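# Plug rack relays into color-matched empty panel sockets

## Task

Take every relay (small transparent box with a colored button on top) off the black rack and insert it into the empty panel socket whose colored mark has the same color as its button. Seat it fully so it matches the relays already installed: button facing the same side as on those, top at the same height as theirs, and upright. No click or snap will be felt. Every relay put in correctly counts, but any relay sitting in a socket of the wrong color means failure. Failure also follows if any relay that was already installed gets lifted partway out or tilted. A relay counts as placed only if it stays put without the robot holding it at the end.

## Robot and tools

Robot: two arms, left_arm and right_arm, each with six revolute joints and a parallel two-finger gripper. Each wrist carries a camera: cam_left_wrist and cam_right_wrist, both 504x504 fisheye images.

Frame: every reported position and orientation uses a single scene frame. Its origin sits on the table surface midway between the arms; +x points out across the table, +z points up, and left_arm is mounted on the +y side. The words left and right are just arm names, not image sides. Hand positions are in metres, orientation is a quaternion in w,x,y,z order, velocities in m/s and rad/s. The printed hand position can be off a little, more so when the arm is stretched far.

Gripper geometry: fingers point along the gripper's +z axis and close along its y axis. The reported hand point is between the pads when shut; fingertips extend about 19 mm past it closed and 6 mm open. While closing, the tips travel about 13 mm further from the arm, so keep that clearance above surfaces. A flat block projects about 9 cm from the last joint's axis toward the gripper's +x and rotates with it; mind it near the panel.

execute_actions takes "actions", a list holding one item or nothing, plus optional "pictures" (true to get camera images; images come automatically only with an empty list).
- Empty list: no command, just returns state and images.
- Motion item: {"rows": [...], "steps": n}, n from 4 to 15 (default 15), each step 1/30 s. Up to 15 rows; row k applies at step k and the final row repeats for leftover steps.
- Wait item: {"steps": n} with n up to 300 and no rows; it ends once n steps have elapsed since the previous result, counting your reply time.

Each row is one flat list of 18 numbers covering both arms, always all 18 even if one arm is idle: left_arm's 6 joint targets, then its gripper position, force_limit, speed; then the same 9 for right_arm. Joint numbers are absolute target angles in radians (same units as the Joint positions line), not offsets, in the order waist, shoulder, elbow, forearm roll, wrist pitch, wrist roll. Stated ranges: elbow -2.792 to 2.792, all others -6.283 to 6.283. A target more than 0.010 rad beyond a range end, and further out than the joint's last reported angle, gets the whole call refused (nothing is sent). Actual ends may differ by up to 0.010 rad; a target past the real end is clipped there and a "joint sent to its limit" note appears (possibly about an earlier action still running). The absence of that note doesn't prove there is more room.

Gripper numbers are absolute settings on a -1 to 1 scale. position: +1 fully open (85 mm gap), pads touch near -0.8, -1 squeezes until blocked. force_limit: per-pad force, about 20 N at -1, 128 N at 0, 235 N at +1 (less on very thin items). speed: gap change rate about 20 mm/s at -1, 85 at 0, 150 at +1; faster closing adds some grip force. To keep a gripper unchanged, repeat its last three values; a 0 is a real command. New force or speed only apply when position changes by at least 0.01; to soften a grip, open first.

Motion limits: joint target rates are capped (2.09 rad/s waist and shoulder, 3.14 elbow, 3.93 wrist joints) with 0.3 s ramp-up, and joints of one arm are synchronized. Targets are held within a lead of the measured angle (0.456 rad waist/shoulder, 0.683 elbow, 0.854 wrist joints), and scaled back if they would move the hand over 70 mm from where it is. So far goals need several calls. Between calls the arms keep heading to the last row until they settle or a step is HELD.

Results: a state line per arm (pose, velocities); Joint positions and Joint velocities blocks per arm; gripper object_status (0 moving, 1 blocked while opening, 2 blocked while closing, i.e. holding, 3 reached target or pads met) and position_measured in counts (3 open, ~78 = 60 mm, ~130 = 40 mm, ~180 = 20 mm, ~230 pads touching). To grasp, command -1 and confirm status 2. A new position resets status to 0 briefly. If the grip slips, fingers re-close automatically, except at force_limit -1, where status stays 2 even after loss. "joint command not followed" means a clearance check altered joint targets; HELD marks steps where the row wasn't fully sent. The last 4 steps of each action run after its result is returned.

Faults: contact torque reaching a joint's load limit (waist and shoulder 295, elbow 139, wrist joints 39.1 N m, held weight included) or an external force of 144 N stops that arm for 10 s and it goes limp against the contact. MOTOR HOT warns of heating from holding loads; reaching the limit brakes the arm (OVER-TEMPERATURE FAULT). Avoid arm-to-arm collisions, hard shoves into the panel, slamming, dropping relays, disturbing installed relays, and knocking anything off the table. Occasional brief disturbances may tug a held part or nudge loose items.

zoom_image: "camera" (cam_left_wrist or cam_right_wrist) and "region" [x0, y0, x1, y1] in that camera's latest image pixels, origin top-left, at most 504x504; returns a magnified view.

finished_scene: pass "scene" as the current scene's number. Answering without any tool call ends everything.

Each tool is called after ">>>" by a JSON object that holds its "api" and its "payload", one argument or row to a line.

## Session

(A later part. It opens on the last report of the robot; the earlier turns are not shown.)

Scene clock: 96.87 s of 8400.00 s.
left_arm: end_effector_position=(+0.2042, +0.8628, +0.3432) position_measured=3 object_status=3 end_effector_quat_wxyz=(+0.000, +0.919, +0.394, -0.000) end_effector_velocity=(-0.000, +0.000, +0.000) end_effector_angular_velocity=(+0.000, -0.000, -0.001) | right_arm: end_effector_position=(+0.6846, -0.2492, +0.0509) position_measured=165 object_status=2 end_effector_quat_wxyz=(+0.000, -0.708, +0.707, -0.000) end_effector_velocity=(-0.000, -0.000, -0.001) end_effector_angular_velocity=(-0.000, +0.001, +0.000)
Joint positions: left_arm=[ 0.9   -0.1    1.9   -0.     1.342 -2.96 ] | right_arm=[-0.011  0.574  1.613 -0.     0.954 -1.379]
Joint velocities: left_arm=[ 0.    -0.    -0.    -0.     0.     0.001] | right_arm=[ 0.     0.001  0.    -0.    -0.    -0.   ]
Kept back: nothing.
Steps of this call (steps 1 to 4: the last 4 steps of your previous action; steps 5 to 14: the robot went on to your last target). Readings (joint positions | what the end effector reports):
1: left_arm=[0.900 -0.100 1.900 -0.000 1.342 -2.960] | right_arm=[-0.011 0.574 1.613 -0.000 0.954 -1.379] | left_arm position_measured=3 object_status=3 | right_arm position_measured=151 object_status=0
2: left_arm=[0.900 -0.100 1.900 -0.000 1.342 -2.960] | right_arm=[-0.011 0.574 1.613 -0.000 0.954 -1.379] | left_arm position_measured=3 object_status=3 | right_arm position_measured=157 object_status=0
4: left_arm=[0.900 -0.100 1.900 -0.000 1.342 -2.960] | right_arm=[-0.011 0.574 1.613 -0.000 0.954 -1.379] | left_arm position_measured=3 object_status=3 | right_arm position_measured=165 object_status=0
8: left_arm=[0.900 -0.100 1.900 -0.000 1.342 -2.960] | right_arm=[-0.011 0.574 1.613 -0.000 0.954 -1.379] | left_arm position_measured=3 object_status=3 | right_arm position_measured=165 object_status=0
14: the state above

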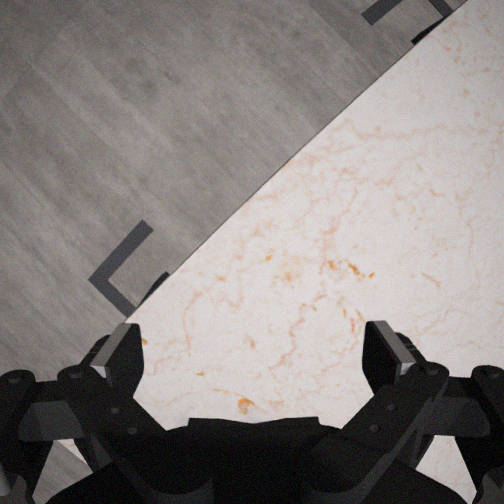

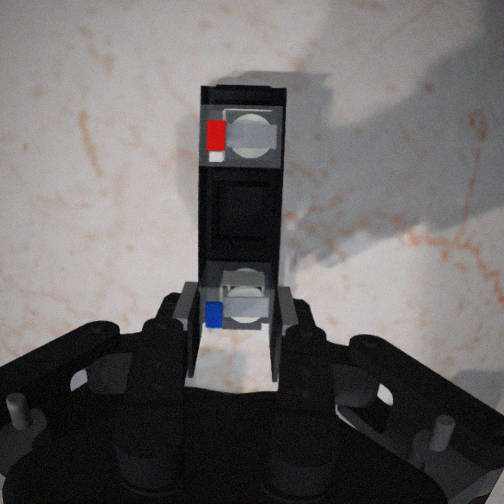

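>>> {"api": "execute_actions", "payload": {
  "actions": [
    {"rows":[[0.9,-0.1,1.9,0,1.3416,-2.96,1,0,0,-0.0113,0.567,1.6078,0,0.9668,-1.3794,-1,-0.4,-0.3],[0.9,-0.1,1.9,0,1.3416,-2.96,1,0,0,-0.0113,0.56,1.6025,0,0.9791,-1.3794,-1,-0.4,-0.3],[0.9,-0.1,1.9,0,1.3416,-2.96,1,0,0,-0.0113,0.55,1.595,0,0.9966,-1.3794,-1,-0.4,-0.3],[0.9,-0.1,1.9,0,1.3416,-2.96,1,0,0,-0.0113,0.54,1.587,0,1.0146,-1.3794,-1,-0.4,-0.3],[0.9,-0.1,1.9,0,1.3416,-2.96,1,0,0,-0.0113,0.53,1.579,0,1.0326,-1.3794,-1,-0.4,-0.3],[0.9,-0.1,1.9,0,1.3416,-2.96,1,0,0,-0.0113,0.52,1.57,0,1.0516,-1.3794,-1,-0.4,-0.3],[0.9,-0.1,1.9,0,1.3416,-2.96,1,0,0,-0.0113,0.511,1.562,0,1.0686,-1.3794,-1,-0.4,-0.3],[0.9,-0.1,1.9,0,1.3416,-2.96,1,0,0,-0.0113,0.511,1.562,0,1.0686,-1.3794,-1,-0.4,-0.3],[0.9,-0.1,1.9,0,1.3416,-2.96,1,0,0,-0.0113,0.511,1.562,0,1.0686,-1.3794,-1,-0.4,-0.3],[0.9,-0.1,1.9,0,1.3416,-2.96,1,0,0,-0.0113,0.511,1.562,0,1.0686,-1.3794,-1,-0.4,-0.3],[0.9,-0.1,1.9,0,1.3416,-2.96,1,0,0,0.05,0.511,1.55,0,1.0806,-0.5,-1,-0.4,-0.3]],"steps":15}
  ]
}}

>>> {"api": "execute_actions", "payload": {
  "actions": [
    {"rows":[[0.9,-0.1,1.9,0,1.3416,-2.96,1,0,0,0.2175,0.5813,1.4446,0,1.1157,2.0971,-1,-0.4,-0.3]],"steps":15}
  ]
}}

>>> {"api": "execute_actions", "payload": {
  "actions": [
    {"steps":30}
  ],
  "pictures": true
}}

Scene clock: 97.87 s of 8400.00 s.
left_arm: end_effector_position=(+0.2042, +0.8628, +0.3432) position_measured=3 object_status=3 end_effector_quat_wxyz=(+0.000, +0.919, +0.394, -0.000) end_effector_velocity=(+0.000, +0.000, +0.000) end_effector_angular_velocity=(+0.001, -0.001, +0.000) | right_arm: end_effector_position=(+0.6849, -0.2492, +0.1253) position_measured=165 object_status=2 end_effector_quat_wxyz=(+0.000, -0.707, +0.707, -0.000) end_effector_velocity=(-0.005, -0.002, -0.003) end_effector_angular_velocity=(-0.002, +0.013, -0.012)
Joint positions: left_arm=[ 0.9   -0.1    1.9   -0.     1.342 -2.96 ] | right_arm=[-0.011  0.511  1.562  0.     1.068 -1.379]
Joint velocities: left_arm=[ 0. -0. -0.  0. -0.  0.] | right_arm=[-0.001  0.001  0.006  0.     0.007  0.012]
Steps of this call (steps 1 to 15: the robot went on to your last target; steps 16 to 19: nothing new was sent; steps 20 to 30: the first 11 steps of this action). Readings (joint positions | what the end effector reports):
20: left_arm=[0.900 -0.100 1.900 -0.000 1.342 -2.960] | right_arm=[-0.011 0.574 1.613 -0.000 0.954 -1.379] | left_arm position_measured=3 object_status=3 | right_arm position_measured=165 object_status=2
21: left_arm=[0.900 -0.100 1.900 -0.000 1.342 -2.960] | right_arm=[-0.011 0.571 1.611 -0.000 0.960 -1.379] | left_arm position_measured=3 object_status=3 | right_arm position_measured=165 object_status=2
23: left_arm=[0.900 -0.100 1.900 -0.000 1.342 -2.960] | right_arm=[-0.011 0.557 1.600 -0.000 0.984 -1.379] | left_arm position_measured=3 object_status=3 | right_arm position_measured=165 object_status=2
27: left_arm=[0.900 -0.100 1.900 -0.000 1.342 -2.960] | right_arm=[-0.011 0.519 1.569 -0.000 1.053 -1.379] | left_arm position_measured=3 object_status=3 | right_arm position_measured=165 object_status=2
30: the state above

Scene clock: 98.37 s of 8400.00 s.
left_arm: end_effector_position=(+0.2042, +0.8628, +0.3432) position_measured=3 object_status=3 end_effector_quat_wxyz=(+0.000, +0.919, +0.394, -0.000) end_effector_velocity=(-0.001, +0.000, +0.000) end_effector_angular_velocity=(+0.000, -0.000, +0.005) | right_arm: end_effector_position=(+0.6769, -0.1227, +0.1271) position_measured=165 object_status=2 end_effector_quat_wxyz=(+0.000, -0.345, +0.939, -0.000) end_effector_velocity=(-0.033, +0.329, -0.005) end_effector_angular_velocity=(+0.000, -0.000, -2.913)
Joint positions: left_arm=[ 0.9   -0.1    1.9   -0.     1.342 -2.96 ] | right_arm=[ 0.142  0.554  1.487 -0.     1.1   -0.359]
Joint velocities: left_arm=[ 0.002 -0.    -0.     0.    -0.    -0.003] | right_arm=[ 0.389  0.139 -0.219 -0.001  0.08   3.302]
Steps of this call (steps 1 to 4: the last 4 steps of your previous action; steps 5 to 15: the first 11 steps of this action). Readings (joint positions | what the end effector reports):
5: left_arm=[0.900 -0.100 1.900 -0.000 1.342 -2.960] | right_arm=[0.001 0.511 1.560 0.000 1.071 -1.202] | left_arm position_measured=3 object_status=3 | right_arm position_measured=165 object_status=2
6: left_arm=[0.900 -0.100 1.900 -0.000 1.342 -2.960] | right_arm=[0.007 0.511 1.558 0.000 1.072 -1.125] | left_arm position_measured=3 object_status=3 | right_arm position_measured=165 object_status=2
8: left_arm=[0.900 -0.100 1.900 -0.000 1.342 -2.960] | right_arm=[0.032 0.516 1.549 -0.000 1.077 -0.977] | left_arm position_measured=3 object_status=3 | right_arm position_measured=165 object_status=2
12: left_arm=[0.900 -0.100 1.900 -0.000 1.342 -2.960] | right_arm=[0.100 0.539 1.511 -0.000 1.091 -0.659] | left_arm position_measured=3 object_status=3 | right_arm position_measured=165 object_status=2
15: the state above

Scene clock: 99.37 s of 8400.00 s.
left_arm: end_effector_position=(+0.2042, +0.8628, +0.3432) position_measured=3 object_status=3 end_effector_quat_wxyz=(+0.000, +0.919, +0.394, -0.000) end_effector_velocity=(-0.000, +0.000, +0.000) end_effector_angular_velocity=(+0.000, -0.000, -0.000) | right_arm: end_effector_position=(+0.6677, -0.0588, +0.1258) position_measured=165 object_status=2 end_effector_quat_wxyz=(+0.000, +0.743, +0.669, -0.000) end_effector_velocity=(+0.000, -0.000, +0.000) end_effector_angular_velocity=(-0.000, -0.000, -0.001)
Joint positions: left_arm=[ 0.9   -0.1    1.9   -0.     1.342 -2.96 ] | right_arm=[ 0.217  0.581  1.445 -0.     1.116  2.097]
Joint velocities: left_arm=[ 0.001 -0.    -0.     0.     0.     0.001] | right_arm=[-0.    -0.    -0.    -0.     0.     0.001]
Kept back: nothing.
Steps of this call (steps 1 to 4: the last 4 steps of your previous action; steps 5 to 30: the robot went on to your last target). Readings (joint positions | what the end effector reports):
1: left_arm=[0.900 -0.100 1.900 -0.000 1.342 -2.960] | right_arm=[0.155 0.559 1.480 -0.000 1.103 -0.242] | left_arm position_measured=3 object_status=3 | right_arm position_measured=165 object_status=2
2: left_arm=[0.900 -0.100 1.900 -0.000 1.342 -2.960] | right_arm=[0.167 0.563 1.473 -0.000 1.105 -0.117] | left_arm position_measured=3 object_status=3 | right_arm position_measured=165 object_status=2
4: left_arm=[0.900 -0.100 1.900 -0.000 1.342 -2.960] | right_arm=[0.185 0.570 1.463 -0.000 1.109 0.140] | left_arm position_measured=3 object_status=3 | right_arm position_measured=165 object_status=2
8: left_arm=[0.900 -0.100 1.900 -0.000 1.342 -2.960] | right_arm=[0.205 0.577 1.452 -0.000 1.113 0.654] | left_arm position_measured=3 object_status=3 | right_arm position_measured=165 object_status=2
30: the state above

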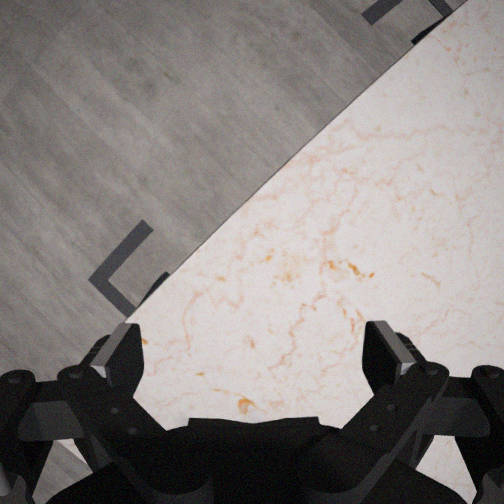

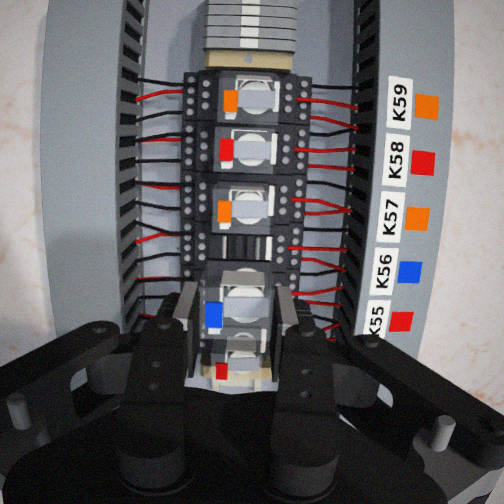

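>>> {"api": "execute_actions", "payload": {
  "actions": [
    {"rows":[[0.9,-0.1,1.9,0,1.3416,-2.96,1,0,0,0.2175,0.59,1.4528,0,1.0988,2.0971,-1,-0.4,-0.3],[0.9,-0.1,1.9,0,1.3416,-2.96,1,0,0,0.2175,0.59,1.4528,0,1.0988,2.0971,-1,-0.4,-0.3],[0.9,-0.1,1.9,0,1.3416,-2.96,1,0,0,0.2175,0.596,1.4585,0,1.0871,2.0971,-1,-0.4,-0.3],[0.9,-0.1,1.9,0,1.3416,-2.96,1,0,0,0.2175,0.596,1.4585,0,1.0871,2.0971,-1,-0.4,-0.3],[0.9,-0.1,1.9,0,1.3416,-2.96,1,0,0,0.2175,0.6002,1.4624,0,1.079,2.0971,-1,-0.4,-0.3]],"steps":12}
  ]
}}

>>> {"api": "execute_actions", "payload": {
  "actions": [
    {"steps":10}
  ],
  "pictures": true
}}

>>> {"api": "zoom_image", "payload": {
  "camera": "cam_right_wrist",
  "region": [130,130,360,360]
}}

Scene clock: 99.93 s of 8400.00 s.
left_arm: end_effector_position=(+0.2042, +0.8628, +0.3432) position_measured=3 object_status=3 end_effector_quat_wxyz=(+0.000, +0.919, +0.394, -0.000) end_effector_velocity=(-0.000, -0.000, -0.000) end_effector_angular_velocity=(-0.001, +0.001, +0.001) | right_arm: end_effector_position=(+0.6679, -0.0586, +0.1007) position_measured=165 object_status=2 end_effector_quat_wxyz=(-0.000, +0.743, +0.669, -0.000) end_effector_velocity=(+0.002, +0.001, -0.002) end_effector_angular_velocity=(+0.002, -0.006, +0.001)
Joint positions: left_arm=[ 0.9   -0.1    1.9   -0.     1.342 -2.96 ] | right_arm=[0.218 0.6   1.463 0.    1.079 2.097]
Joint velocities: left_arm=[-0.    -0.     0.001 -0.     0.001 -0.002] | right_arm=[ 0.     0.002 -0.    -0.001 -0.009 -0.   ]
Steps of this call (steps 1 to 9: the robot went on to your last target; steps 10 to 17: the first 8 steps of this action). Readings (joint positions | what the end effector reports):
10: left_arm=[0.900 -0.100 1.900 -0.000 1.342 -2.960] | right_arm=[0.218 0.581 1.445 0.000 1.116 2.097] | left_arm position_measured=3 object_status=3 | right_arm position_measured=165 object_status=2
11: left_arm=[0.900 -0.100 1.900 -0.000 1.342 -2.960] | right_arm=[0.218 0.584 1.447 0.000 1.110 2.097] | left_arm position_measured=3 object_status=3 | right_arm position_measured=165 object_status=2
13: left_arm=[0.900 -0.100 1.900 -0.000 1.342 -2.960] | right_arm=[0.218 0.593 1.456 0.000 1.093 2.097] | left_arm position_measured=3 object_status=3 | right_arm position_measured=165 object_status=2
17: the state above

Scene clock: 100.27 s of 8400.00 s.
left_arm: end_effector_position=(+0.2042, +0.8628, +0.3432) position_measured=3 object_status=3 end_effector_quat_wxyz=(+0.000, +0.919, +0.394, -0.000) end_effector_velocity=(-0.000, +0.000, +0.000) end_effector_angular_velocity=(+0.001, -0.000, +0.003) | right_arm: end_effector_position=(+0.6680, -0.0586, +0.1008) position_measured=165 object_status=2 end_effector_quat_wxyz=(-0.000, +0.743, +0.669, -0.000) end_effector_velocity=(-0.000, +0.000, +0.001) end_effector_angular_velocity=(+0.000, -0.001, +0.001)
Joint positions: left_arm=[ 0.9   -0.1    1.9   -0.     1.342 -2.96 ] | right_arm=[0.218 0.6   1.462 0.    1.079 2.097]
Joint velocities: left_arm=[ 0.001 -0.    -0.     0.    -0.    -0.002] | right_arm=[ 0.    -0.001 -0.    -0.    -0.     0.   ]
Kept back: nothing.
Steps of this call (steps 1 to 4: the last 4 steps of your previous action; steps 5 to 10: the robot went on to your last target). Readings (joint positions | what the end effector reports):
1: left_arm=[0.900 -0.100 1.900 -0.000 1.342 -2.960] | right_arm=[0.218 0.600 1.463 0.000 1.079 2.097] | left_arm position_measured=3 object_status=3 | right_arm position_measured=165 object_status=2
2: left_arm=[0.900 -0.100 1.900 -0.000 1.342 -2.960] | right_arm=[0.218 0.600 1.463 0.000 1.079 2.097] | left_arm position_measured=3 object_status=3 | right_arm position_measured=165 object_status=2
4: left_arm=[0.900 -0.100 1.900 -0.000 1.342 -2.960] | right_arm=[0.218 0.600 1.462 0.000 1.079 2.097] | left_arm position_measured=3 object_status=3 | right_arm position_measured=165 object_status=2
8: left_arm=[0.900 -0.100 1.900 -0.000 1.342 -2.960] | right_arm=[0.218 0.600 1.462 0.000 1.079 2.097] | left_arm position_measured=3 object_status=3 | right_arm position_measured=165 object_status=2
10: the state above

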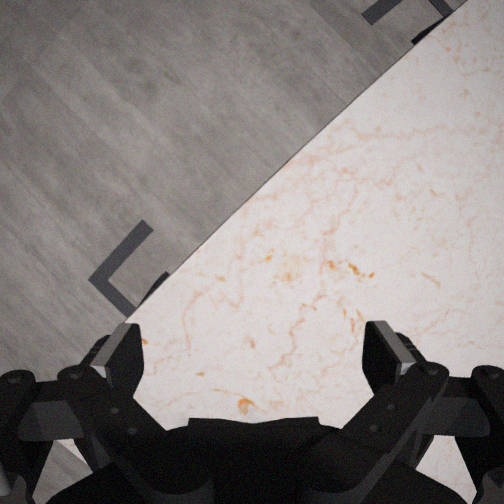

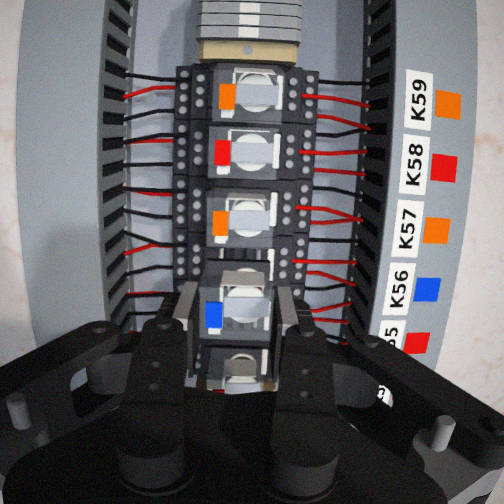

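Region (130, 130, 360, 360) of cam_right_wrist's 504x504 image, scaled by 2.191, with more detail than that image has.

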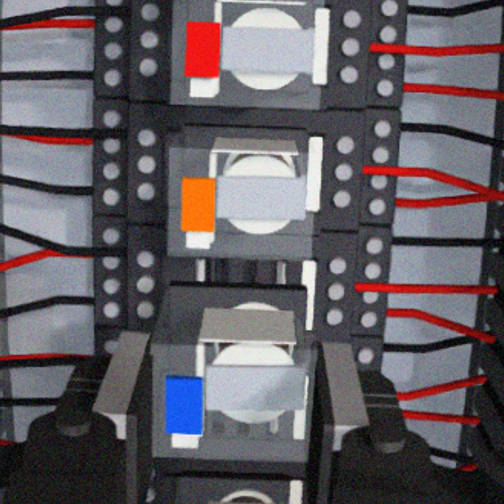

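>>> {"api": "execute_actions", "payload": {
  "actions": [
    {"rows":[[0.9,-0.1,1.9,0,1.3416,-2.96,1,0,0,0.2175,0.605,1.4667,0,1.0699,2.0971,-1,-0.4,-0.3],[0.9,-0.1,1.9,0,1.3416,-2.96,1,0,0,0.2175,0.605,1.4667,0,1.0699,2.0971,-1,-0.4,-0.3],[0.9,-0.1,1.9,0,1.3416,-2.96,1,0,0,0.2175,0.608,1.4695,0,1.0641,2.0971,-1,-0.4,-0.3]],"steps":8}
  ]
}}

>>> {"api": "execute_actions", "payload": {
  "actions": [
    {"steps":10}
  ],
  "pictures": true
}}

>>> {"api": "zoom_image", "payload": {
  "camera": "cam_right_wrist",
  "region": [130,130,360,360]
}}

Scene clock: 100.80 s of 8400.00 s.
left_arm: end_effector_position=(+0.2042, +0.8628, +0.3432) position_measured=3 object_status=3 end_effector_quat_wxyz=(+0.000, +0.919, +0.394, -0.000) end_effector_velocity=(-0.001, +0.001, +0.000) end_effector_angular_velocity=(+0.001, -0.001, +0.001) | right_arm: end_effector_position=(+0.6682, -0.0586, +0.0929) position_measured=165 object_status=2 end_effector_quat_wxyz=(+0.000, +0.743, +0.669, +0.000) end_effector_velocity=(+0.010, +0.004, -0.060) end_effector_angular_velocity=(+0.013, -0.028, -0.000)
Joint positions: left_arm=[ 0.9   -0.1    1.9   -0.     1.342 -2.96 ] | right_arm=[ 0.217  0.606  1.468 -0.     1.066  2.097]
Joint velocities: left_arm=[ 0.003 -0.    -0.     0.    -0.     0.001] | right_arm=[-0.     0.049  0.038  0.    -0.117 -0.   ]
Steps of this call (steps 1 to 12: the robot went on to your last target; steps 13 to 16: the first 4 steps of this action). Readings (joint positions | what the end effector reports):
13: left_arm=[0.900 -0.100 1.900 -0.000 1.342 -2.960] | right_arm=[0.218 0.600 1.462 0.000 1.079 2.097] | left_arm position_measured=3 object_status=3 | right_arm position_measured=165 object_status=2
14: left_arm=[0.900 -0.100 1.900 -0.000 1.342 -2.960] | right_arm=[0.218 0.602 1.464 0.000 1.074 2.097] | left_arm position_measured=3 object_status=3 | right_arm position_measured=165 object_status=2
16: the state above

Scene clock: 101.13 s of 8400.00 s.
left_arm: end_effector_position=(+0.2042, +0.8628, +0.3432) position_measured=3 object_status=3 end_effector_quat_wxyz=(+0.000, +0.919, +0.394, -0.000) end_effector_velocity=(+0.000, -0.000, -0.000) end_effector_angular_velocity=(-0.000, +0.000, +0.001) | right_arm: end_effector_position=(+0.6681, -0.0587, +0.0910) position_measured=165 object_status=2 end_effector_quat_wxyz=(+0.000, +0.743, +0.669, +0.000) end_effector_velocity=(+0.000, +0.000, -0.000) end_effector_angular_velocity=(+0.001, +0.000, -0.000)
Joint positions: left_arm=[ 0.9   -0.1    1.9   -0.     1.342 -2.96 ] | right_arm=[ 0.217  0.608  1.47  -0.     1.064  2.097]
Joint velocities: left_arm=[-0.     0.     0.     0.     0.    -0.001] | right_arm=[ 0.     0.001 -0.001  0.001 -0.    -0.   ]
Kept back: nothing.
Steps of this call (steps 1 to 4: the last 4 steps of your previous action; steps 5 to 10: the robot went on to your last target). Readings (joint positions | what the end effector reports):
1: left_arm=[0.900 -0.100 1.900 -0.000 1.342 -2.960] | right_arm=[0.217 0.608 1.469 -0.000 1.064 2.097] | left_arm position_measured=3 object_status=3 | right_arm position_measured=165 object_status=2
2: left_arm=[0.900 -0.100 1.900 -0.000 1.342 -2.960] | right_arm=[0.217 0.608 1.470 -0.000 1.064 2.097] | left_arm position_measured=3 object_status=3 | right_arm position_measured=165 object_status=2
4: left_arm=[0.900 -0.100 1.900 -0.000 1.342 -2.960] | right_arm=[0.217 0.608 1.470 -0.000 1.064 2.097] | left_arm position_measured=3 object_status=3 | right_arm position_measured=165 object_status=2
8: left_arm=[0.900 -0.100 1.900 -0.000 1.342 -2.960] | right_arm=[0.217 0.608 1.470 -0.000 1.064 2.097] | left_arm position_measured=3 object_status=3 | right_arm position_measured=165 object_status=2
10: the state above

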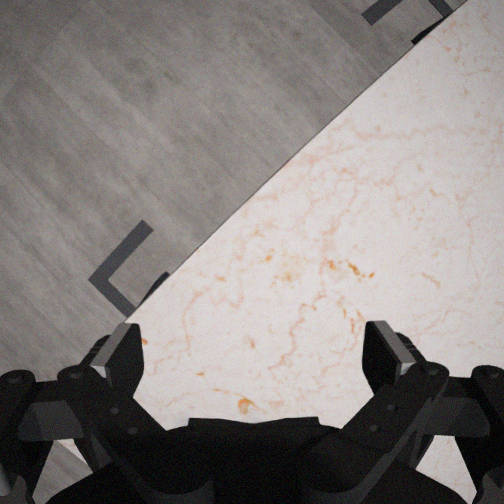

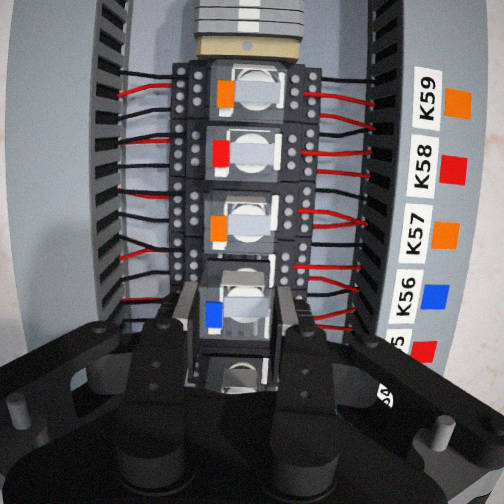

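Region (130, 130, 360, 360) of cam_right_wrist's 504x504 image, scaled by 2.191, with more detail than that image has.

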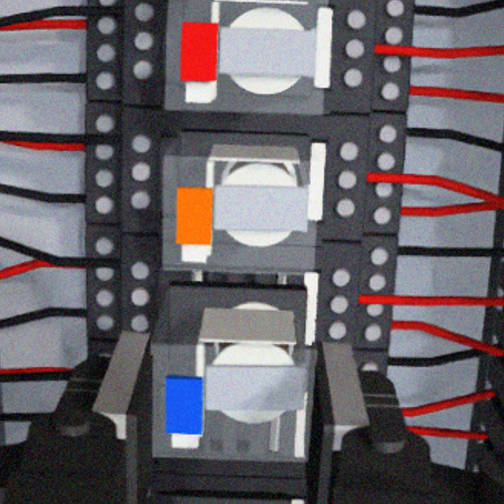

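>>> {"api": "execute_actions", "payload": {
  "actions": [
    {"rows":[[0.9,-0.1,1.9,0,1.3416,-2.96,1,0,0,0.2175,0.611,1.4724,0,1.0582,2.0971,-1,-0.4,-0.3],[0.9,-0.1,1.9,0,1.3416,-2.96,1,0,0,0.2175,0.611,1.4724,0,1.0582,2.0971,-1,-0.4,-0.3],[0.9,-0.1,1.9,0,1.3416,-2.96,1,0,0,0.2175,0.6126,1.4739,0,1.0551,2.0971,-1,-0.4,-0.3]],"steps":8}
  ]
}}

>>> {"api": "execute_actions", "payload": {
  "actions": [
    {"steps":10}
  ],
  "pictures": true
}}

>>> {"api": "zoom_image", "payload": {
  "camera": "cam_right_wrist",
  "region": [130,130,360,360]
}}

Scene clock: 101.67 s of 8400.00 s.
left_arm: end_effector_position=(+0.2042, +0.8628, +0.3432) position_measured=3 object_status=3 end_effector_quat_wxyz=(+0.000, +0.919, +0.394, -0.000) end_effector_velocity=(-0.000, -0.000, +0.000) end_effector_angular_velocity=(-0.001, +0.001, +0.002) | right_arm: end_effector_position=(+0.6681, -0.0586, +0.0857) position_measured=165 object_status=2 end_effector_quat_wxyz=(-0.000, +0.743, +0.669, +0.000) end_effector_velocity=(+0.005, +0.003, -0.027) end_effector_angular_velocity=(+0.008, -0.017, +0.001)
Joint positions: left_arm=[ 0.9   -0.1    1.9   -0.     1.342 -2.96 ] | right_arm=[0.217 0.612 1.473 0.    1.056 2.097]
Joint velocities: left_arm=[ 0.001 -0.    -0.     0.     0.002 -0.002] | right_arm=[ 0.001  0.022  0.018 -0.    -0.058  0.   ]
Steps of this call (steps 1 to 12: the robot went on to your last target; steps 13 to 16: the first 4 steps of this action). Readings (joint positions | what the end effector reports):
13: left_arm=[0.900 -0.100 1.900 -0.000 1.342 -2.960] | right_arm=[0.217 0.608 1.470 0.000 1.064 2.097] | left_arm position_measured=3 object_status=3 | right_arm position_measured=165 object_status=2
14: left_arm=[0.900 -0.100 1.900 -0.000 1.342 -2.960] | right_arm=[0.217 0.610 1.471 0.000 1.060 2.097] | left_arm position_measured=3 object_status=3 | right_arm position_measured=165 object_status=2
16: the state above

Scene clock: 102.00 s of 8400.00 s.
left_arm: end_effector_position=(+0.2042, +0.8628, +0.3432) position_measured=3 object_status=3 end_effector_quat_wxyz=(+0.000, +0.919, +0.394, -0.000) end_effector_velocity=(+0.000, +0.000, -0.000) end_effector_angular_velocity=(+0.001, -0.001, +0.000) | right_arm: end_effector_position=(+0.6680, -0.0586, +0.0848) position_measured=165 object_status=2 end_effector_quat_wxyz=(-0.000, +0.743, +0.669, -0.000) end_effector_velocity=(+0.000, +0.000, +0.000) end_effector_angular_velocity=(-0.000, -0.001, +0.001)
Joint positions: left_arm=[ 0.9   -0.1    1.9   -0.     1.342 -2.96 ] | right_arm=[0.217 0.613 1.474 0.    1.055 2.097]
Joint velocities: left_arm=[-0.     0.    -0.     0.    -0.002 -0.001] | right_arm=[ 0.    -0.    -0.    -0.001  0.     0.   ]
Kept back: nothing.
Steps of this call (steps 1 to 4: the last 4 steps of your previous action; steps 5 to 10: the robot went on to your last target). Readings (joint positions | what the end effector reports):
1: left_arm=[0.900 -0.100 1.900 -0.000 1.342 -2.960] | right_arm=[0.217 0.613 1.474 0.000 1.055 2.097] | left_arm position_measured=3 object_status=3 | right_arm position_measured=165 object_status=2
2: left_arm=[0.900 -0.100 1.900 -0.000 1.342 -2.960] | right_arm=[0.217 0.613 1.474 0.000 1.055 2.097] | left_arm position_measured=3 object_status=3 | right_arm position_measured=165 object_status=2
4: left_arm=[0.900 -0.100 1.900 -0.000 1.342 -2.960] | right_arm=[0.217 0.613 1.474 0.000 1.055 2.097] | left_arm position_measured=3 object_status=3 | right_arm position_measured=165 object_status=2
8: left_arm=[0.900 -0.100 1.900 -0.000 1.342 -2.960] | right_arm=[0.217 0.613 1.474 0.000 1.055 2.097] | left_arm position_measured=3 object_status=3 | right_arm position_measured=165 object_status=2
10: the state above

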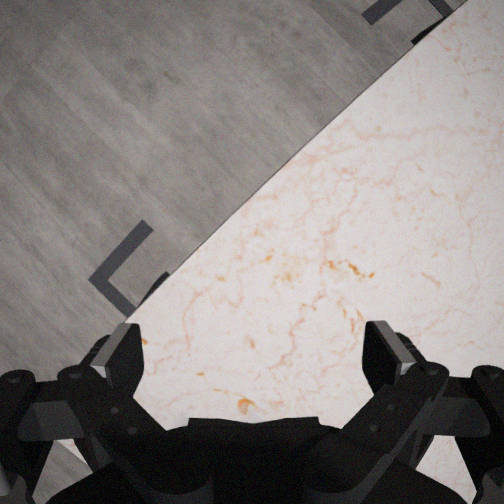

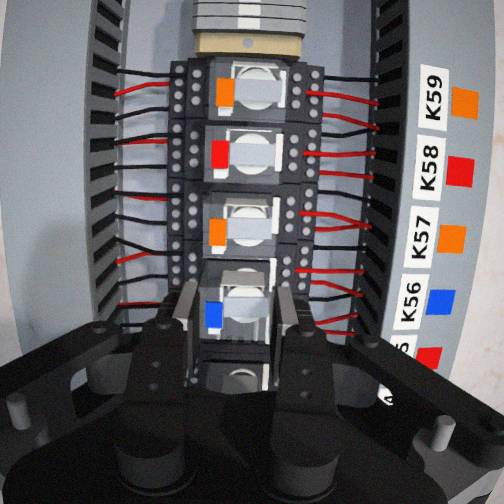

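Region (130, 130, 360, 360) of cam_right_wrist's 504x504 image, scaled by 2.191, with more detail than that image has.

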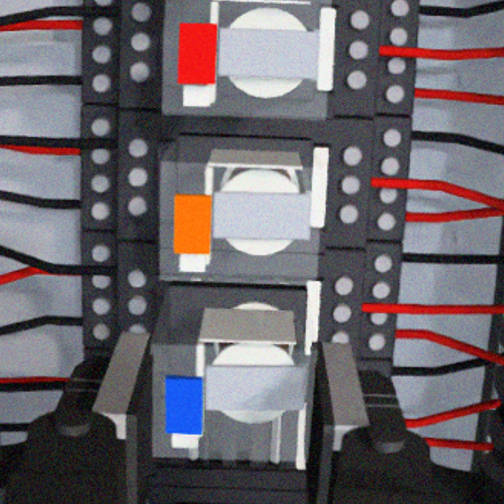

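>>> {"api": "execute_actions", "payload": {
  "actions": [
    {"rows":[[0.9,-0.1,1.9,0,1.3416,-2.96,1,0,0,0.2182,0.6132,1.4728,0,1.0556,2.0978,-1,-0.4,-0.3],[0.9,-0.1,1.9,0,1.3416,-2.96,1,0,0,0.2182,0.6132,1.4728,0,1.0556,2.0978,-1,-0.4,-0.3],[0.9,-0.1,1.9,0,1.3416,-2.96,1,0,0,0.2182,0.6132,1.4728,0,1.0556,2.0978,-1,-0.4,-0.3],[0.9,-0.1,1.9,0,1.3416,-2.96,1,0,0,0.2182,0.614,1.4735,0,1.0541,2.0978,-1,-0.4,-0.3],[0.9,-0.1,1.9,0,1.3416,-2.96,1,0,0,0.2182,0.6147,1.4742,0,1.0527,2.0978,-1,-0.4,-0.3]],"steps":10}
  ]
}}

>>> {"api": "execute_actions", "payload": {
  "actions": [
    {"steps":10}
  ],
  "pictures": true
}}

>>> {"api": "zoom_image", "payload": {
  "camera": "cam_right_wrist",
  "region": [130,130,360,360]
}}

Scene clock: 102.87 s of 8400.00 s.
left_arm: end_effector_position=(+0.2042, +0.8628, +0.3432) position_measured=3 object_status=3 end_effector_quat_wxyz=(+0.000, +0.919, +0.394, -0.000) end_effector_velocity=(+0.000, +0.000, +0.000) end_effector_angular_velocity=(-0.000, +0.000, +0.001) | right_arm: end_effector_position=(+0.6682, -0.0579, +0.0838) position_measured=165 object_status=2 end_effector_quat_wxyz=(+0.000, +0.743, +0.669, +0.000) end_effector_velocity=(-0.004, -0.002, -0.026) end_effector_angular_velocity=(-0.005, +0.010, -0.000)
Joint positions: left_arm=[ 0.9   -0.1    1.9   -0.     1.342 -2.96 ] | right_arm=[ 0.218  0.614  1.474 -0.     1.053  2.098]
Joint velocities: left_arm=[-0.     0.001 -0.001  0.     0.001 -0.002] | right_arm=[-0.001  0.019  0.02  -0.    -0.028  0.   ]
Steps of this call (steps 1 to 15: the robot went on to your last target; steps 16 to 20: nothing new was sent; steps 21 to 26: the first 6 steps of this action). Readings (joint positions | what the end effector reports):
21: left_arm=[0.900 -0.100 1.900 -0.000 1.342 -2.960] | right_arm=[0.218 0.613 1.474 -0.000 1.055 2.097] | left_arm position_measured=3 object_status=3 | right_arm position_measured=165 object_status=2
22: left_arm=[0.900 -0.100 1.900 -0.000 1.342 -2.960] | right_arm=[0.218 0.613 1.473 -0.000 1.055 2.098] | left_arm position_measured=3 object_status=3 | right_arm position_measured=165 object_status=2
24: left_arm=[0.900 -0.100 1.900 -0.000 1.342 -2.960] | right_arm=[0.218 0.613 1.473 -0.000 1.055 2.098] | left_arm position_measured=3 object_status=3 | right_arm position_measured=165 object_status=2
26: the state above

Scene clock: 103.20 s of 8400.00 s.
left_arm: end_effector_position=(+0.2042, +0.8628, +0.3432) position_measured=3 object_status=3 end_effector_quat_wxyz=(+0.000, +0.919, +0.394, -0.000) end_effector_velocity=(-0.000, +0.001, +0.001) end_effector_angular_velocity=(+0.002, -0.001, +0.000) | right_arm: end_effector_position=(+0.6681, -0.0580, +0.0830) position_measured=165 object_status=2 end_effector_quat_wxyz=(+0.000, +0.743, +0.669, +0.000) end_effector_velocity=(-0.000, +0.001, -0.000) end_effector_angular_velocity=(+0.000, +0.000, +0.001)
Joint positions: left_arm=[ 0.9   -0.1    1.9   -0.     1.342 -2.96 ] | right_arm=[ 0.218  0.615  1.474 -0.     1.053  2.098]
Joint velocities: left_arm=[ 0.001 -0.001 -0.001 -0.    -0.001  0.   ] | right_arm=[ 0.001  0.    -0.     0.    -0.     0.   ]
Kept back: nothing.
Steps of this call (steps 1 to 4: the last 4 steps of your previous action; steps 5 to 10: the robot went on to your last target). Readings (joint positions | what the end effector reports):
1: left_arm=[0.900 -0.100 1.900 -0.000 1.342 -2.960] | right_arm=[0.218 0.614 1.474 -0.000 1.053 2.098] | left_arm position_measured=3 object_status=3 | right_arm position_measured=165 object_status=2
2: left_arm=[0.900 -0.100 1.900 -0.000 1.342 -2.960] | right_arm=[0.218 0.615 1.474 -0.000 1.053 2.098] | left_arm position_measured=3 object_status=3 | right_arm position_measured=165 object_status=2
4: left_arm=[0.900 -0.100 1.900 -0.000 1.342 -2.960] | right_arm=[0.218 0.615 1.474 -0.000 1.053 2.098] | left_arm position_measured=3 object_status=3 | right_arm position_measured=165 object_status=2
8: left_arm=[0.900 -0.100 1.900 -0.000 1.342 -2.960] | right_arm=[0.218 0.615 1.474 -0.000 1.053 2.098] | left_arm position_measured=3 object_status=3 | right_arm position_measured=165 object_status=2
10: the state above

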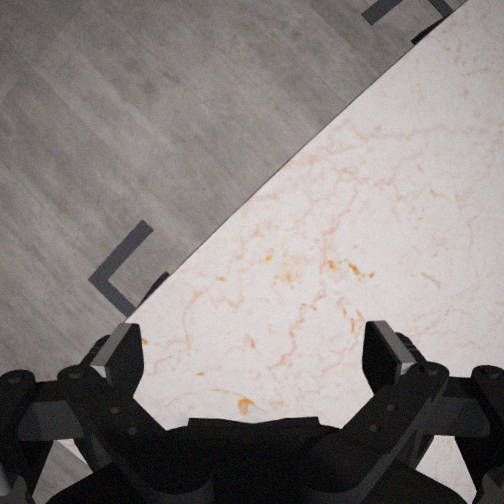

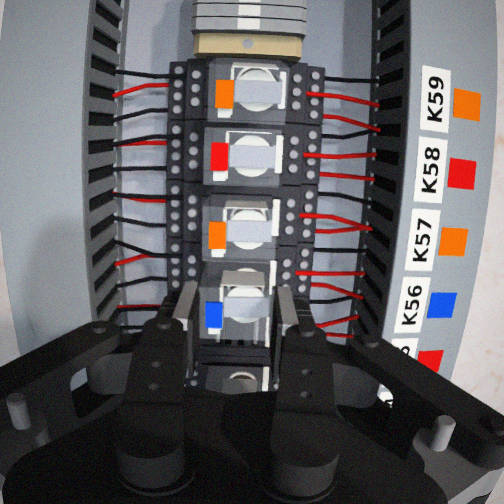

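Region (130, 130, 360, 360) of cam_right_wrist's 504x504 image, scaled by 2.191, with more detail than that image has.

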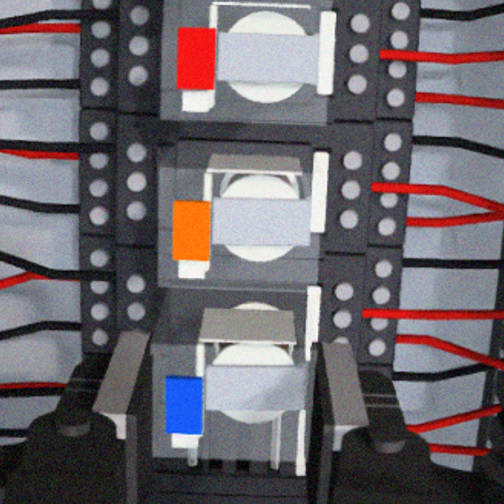

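>>> {"api": "execute_actions", "payload": {
  "actions": [
    {"rows":[[0.9,-0.1,1.9,0,1.3416,-2.96,1,0,0,0.2182,0.6151,1.4746,0,1.0519,2.0978,-1,-0.4,-0.3],[0.9,-0.1,1.9,0,1.3416,-2.96,1,0,0,0.2182,0.6155,1.4749,0,1.0512,2.0978,-1,-0.4,-0.3],[0.9,-0.1,1.9,0,1.3416,-2.96,1,0,0,0.2182,0.6159,1.4753,0,1.0504,2.0978,-1,-0.4,-0.3],[0.9,-0.1,1.9,0,1.3416,-2.96,1,0,0,0.2182,0.6162,1.4756,0,1.0498,2.0978,-1,-0.4,-0.3]],"steps":8}
  ]
}}

>>> {"api": "execute_actions", "payload": {
  "actions": [
    {"steps":10}
  ],
  "pictures": true
}}

>>> {"api": "zoom_image", "payload": {
  "camera": "cam_right_wrist",
  "region": [130,130,360,360]
}}

Scene clock: 103.50 s of 8400.00 s.
left_arm: end_effector_position=(+0.2042, +0.8628, +0.3432) position_measured=3 object_status=3 end_effector_quat_wxyz=(+0.000, +0.919, +0.394, -0.000) end_effector_velocity=(+0.000, -0.001, -0.000) end_effector_angular_velocity=(-0.001, +0.001, -0.002) | right_arm: end_effector_position=(+0.6680, -0.0580, +0.0816) position_measured=165 object_status=2 end_effector_quat_wxyz=(+0.000, +0.743, +0.669, -0.000) end_effector_velocity=(-0.001, -0.000, -0.015) end_effector_angular_velocity=(-0.001, +0.001, +0.001)
Joint positions: left_arm=[ 0.9   -0.1    1.9   -0.     1.342 -2.96 ] | right_arm=[ 0.218  0.616  1.475 -0.     1.051  2.098]
Joint velocities: left_arm=[-0.001 -0.     0.001 -0.     0.001  0.001] | right_arm=[ 0.     0.012  0.01  -0.    -0.021 -0.   ]
Steps of this call (steps 1 to 5: the robot went on to your last target; steps 6 to 9: the first 4 steps of this action). Readings (joint positions | what the end effector reports):
6: left_arm=[0.900 -0.100 1.900 -0.000 1.342 -2.960] | right_arm=[0.218 0.615 1.474 -0.000 1.053 2.098] | left_arm position_measured=3 object_status=3 | right_arm position_measured=165 object_status=2
7: left_arm=[0.900 -0.100 1.900 -0.000 1.342 -2.960] | right_arm=[0.218 0.615 1.474 -0.000 1.052 2.098] | left_arm position_measured=3 object_status=3 | right_arm position_measured=165 object_status=2
9: the state above

Scene clock: 103.83 s of 8400.00 s.
left_arm: end_effector_position=(+0.2042, +0.8628, +0.3432) position_measured=3 object_status=3 end_effector_quat_wxyz=(+0.000, +0.919, +0.394, -0.000) end_effector_velocity=(-0.000, +0.000, -0.000) end_effector_angular_velocity=(+0.000, -0.000, -0.000) | right_arm: end_effector_position=(+0.6680, -0.0580, +0.0810) position_measured=165 object_status=2 end_effector_quat_wxyz=(+0.000, +0.743, +0.669, -0.000) end_effector_velocity=(+0.001, -0.001, +0.001) end_effector_angular_velocity=(-0.000, -0.001, -0.000)
Joint positions: left_arm=[ 0.9   -0.1    1.9   -0.     1.342 -2.96 ] | right_arm=[ 0.218  0.616  1.476 -0.     1.05   2.098]
Joint velocities: left_arm=[ 0.001 -0.     0.001  0.    -0.001  0.001] | right_arm=[-0.001 -0.001 -0.    -0.001  0.     0.   ]
Kept back: nothing.
Steps of this call (steps 1 to 4: the last 4 steps of your previous action; steps 5 to 10: the robot went on to your last target). Readings (joint positions | what the end effector reports):
1: left_arm=[0.900 -0.100 1.900 -0.000 1.342 -2.960] | right_arm=[0.218 0.616 1.476 -0.000 1.050 2.098] | left_arm position_measured=3 object_status=3 | right_arm position_measured=165 object_status=2
2: left_arm=[0.900 -0.100 1.900 -0.000 1.342 -2.960] | right_arm=[0.218 0.616 1.476 -0.000 1.050 2.098] | left_arm position_measured=3 object_status=3 | right_arm position_measured=165 object_status=2
4: left_arm=[0.900 -0.100 1.900 -0.000 1.342 -2.960] | right_arm=[0.218 0.616 1.476 -0.000 1.050 2.098] | left_arm position_measured=3 object_status=3 | right_arm position_measured=165 object_status=2
8: left_arm=[0.900 -0.100 1.900 -0.000 1.342 -2.960] | right_arm=[0.218 0.616 1.476 -0.000 1.050 2.098] | left_arm position_measured=3 object_status=3 | right_arm position_measured=165 object_status=2
10: the state above

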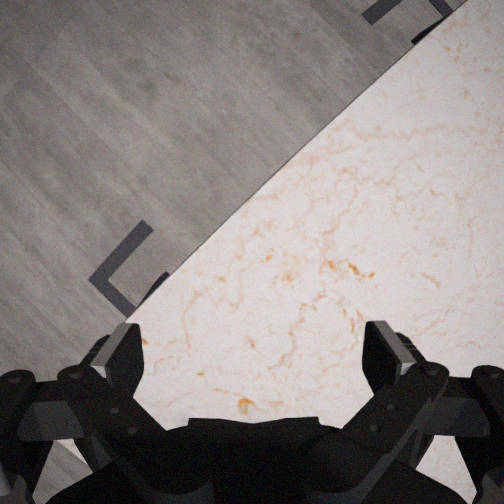

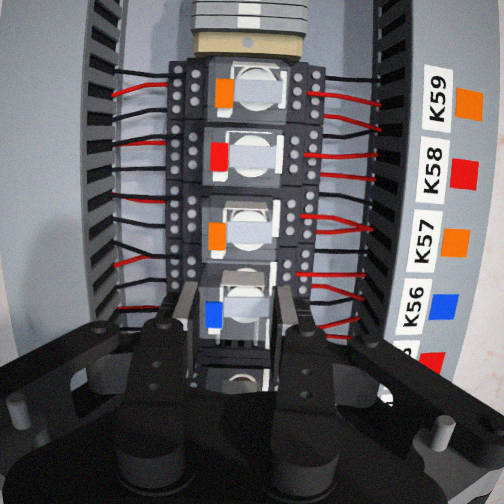

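Region (130, 130, 360, 360) of cam_right_wrist's 504x504 image, scaled by 2.191, with more detail than that image has.

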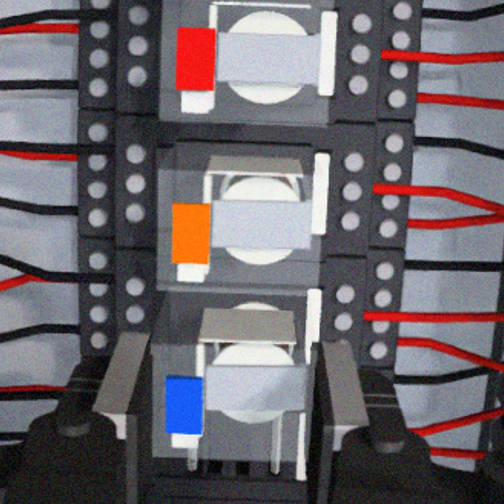

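>>> {"api": "execute_actions", "payload": {
  "actions": [
    {"rows":[[0.9,-0.1,1.9,0,1.3416,-2.96,1,0,0,0.2182,0.6166,1.476,0,1.049,2.0978,-1,-0.4,-0.3],[0.9,-0.1,1.9,0,1.3416,-2.96,1,0,0,0.2182,0.617,1.4763,0,1.0483,2.0978,-1,-0.4,-0.3],[0.9,-0.1,1.9,0,1.3416,-2.96,1,0,0,0.2182,0.6174,1.4767,0,1.0475,2.0978,-1,-0.4,-0.3],[0.9,-0.1,1.9,0,1.3416,-2.96,1,0,0,0.2182,0.6177,1.477,0,1.0469,2.0978,-1,-0.4,-0.3]],"steps":8}
  ]
}}

>>> {"api": "execute_actions", "payload": {
  "actions": [
    {"steps":10}
  ],
  "pictures": true
}}

>>> {"api": "zoom_image", "payload": {
  "camera": "cam_right_wrist",
  "region": [130,130,360,360]
}}

Scene clock: 104.17 s of 8400.00 s.
left_arm: end_effector_position=(+0.2042, +0.8628, +0.3432) position_measured=3 object_status=3 end_effector_quat_wxyz=(+0.000, +0.919, +0.394, -0.000) end_effector_velocity=(-0.000, +0.000, +0.000) end_effector_angular_velocity=(+0.000, -0.000, +0.001) | right_arm: end_effector_position=(+0.6680, -0.0580, +0.0797) position_measured=165 object_status=2 end_effector_quat_wxyz=(+0.000, +0.743, +0.669, +0.000) end_effector_velocity=(-0.001, -0.000, -0.014) end_effector_angular_velocity=(-0.000, +0.001, -0.000)
Joint positions: left_arm=[ 0.9   -0.1    1.9   -0.     1.342 -2.96 ] | right_arm=[ 0.218  0.617  1.477 -0.     1.048  2.098]
Joint velocities: left_arm=[ 0.    -0.    -0.     0.     0.    -0.001] | right_arm=[ 0.     0.01   0.012  0.    -0.021 -0.   ]
Steps of this call (steps 1 to 6: the robot went on to your last target; steps 7 to 10: the first 4 steps of this action). Readings (joint positions | what the end effector reports):
7: left_arm=[0.900 -0.100 1.900 -0.000 1.342 -2.960] | right_arm=[0.218 0.616 1.476 -0.000 1.050 2.098] | left_arm position_measured=3 object_status=3 | right_arm position_measured=165 object_status=2
8: left_arm=[0.900 -0.100 1.900 -0.000 1.342 -2.960] | right_arm=[0.218 0.616 1.476 -0.000 1.049 2.098] | left_arm position_measured=3 object_status=3 | right_arm position_measured=165 object_status=2
10: the state above

Scene clock: 104.50 s of 8400.00 s.
left_arm: end_effector_position=(+0.2042, +0.8628, +0.3432) position_measured=3 object_status=3 end_effector_quat_wxyz=(+0.000, +0.919, +0.394, -0.000) end_effector_velocity=(-0.001, -0.001, -0.001) end_effector_angular_velocity=(-0.002, +0.001, +0.001) | right_arm: end_effector_position=(+0.6680, -0.0580, +0.0791) position_measured=165 object_status=2 end_effector_quat_wxyz=(-0.000, +0.743, +0.669, -0.000) end_effector_velocity=(-0.000, +0.000, -0.001) end_effector_angular_velocity=(-0.000, +0.001, -0.000)
Joint positions: left_arm=[ 0.9   -0.1    1.9   -0.     1.342 -2.96 ] | right_arm=[ 0.218  0.618  1.477 -0.     1.047  2.098]
Joint velocities: left_arm=[ 0.     0.     0.001 -0.     0.001 -0.001] | right_arm=[ 0.     0.002 -0.     0.    -0.     0.   ]
Kept back: nothing.
Steps of this call (steps 1 to 4: the last 4 steps of your previous action; steps 5 to 10: the robot went on to your last target). Readings (joint positions | what the end effector reports):
1: left_arm=[0.900 -0.100 1.900 -0.000 1.342 -2.960] | right_arm=[0.218 0.618 1.477 -0.000 1.047 2.098] | left_arm position_measured=3 object_status=3 | right_arm position_measured=165 object_status=2
2: left_arm=[0.900 -0.100 1.900 -0.000 1.342 -2.960] | right_arm=[0.218 0.618 1.477 -0.000 1.047 2.098] | left_arm position_measured=3 object_status=3 | right_arm position_measured=165 object_status=2
4: left_arm=[0.900 -0.100 1.900 -0.000 1.342 -2.960] | right_arm=[0.218 0.618 1.477 -0.000 1.047 2.098] | left_arm position_measured=3 object_status=3 | right_arm position_measured=165 object_status=2
8: left_arm=[0.900 -0.100 1.900 -0.000 1.342 -2.960] | right_arm=[0.218 0.618 1.477 -0.000 1.047 2.098] | left_arm position_measured=3 object_status=3 | right_arm position_measured=165 object_status=2
10: the state above

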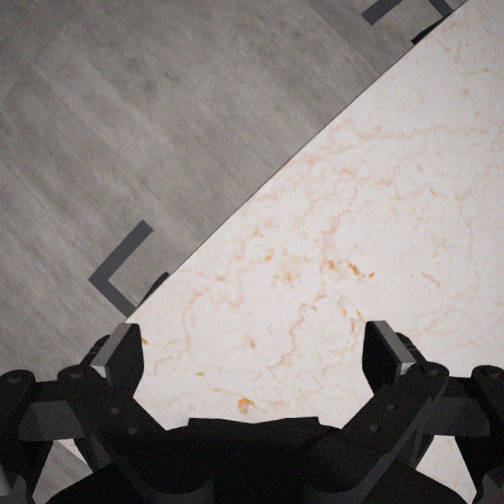

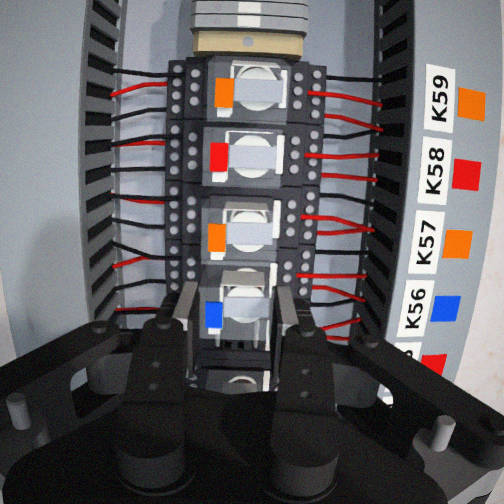

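Region (130, 130, 360, 360) of cam_right_wrist's 504x504 image, scaled by 2.191, with more detail than that image has.

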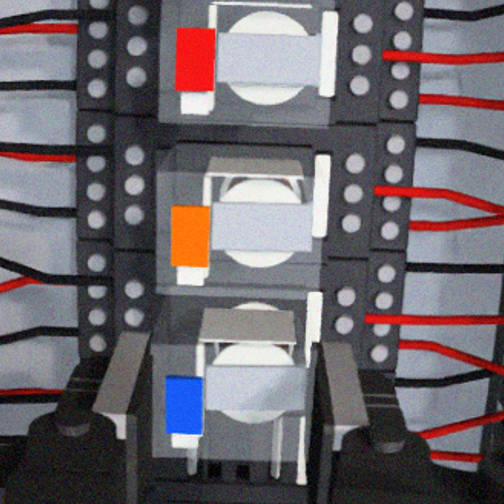

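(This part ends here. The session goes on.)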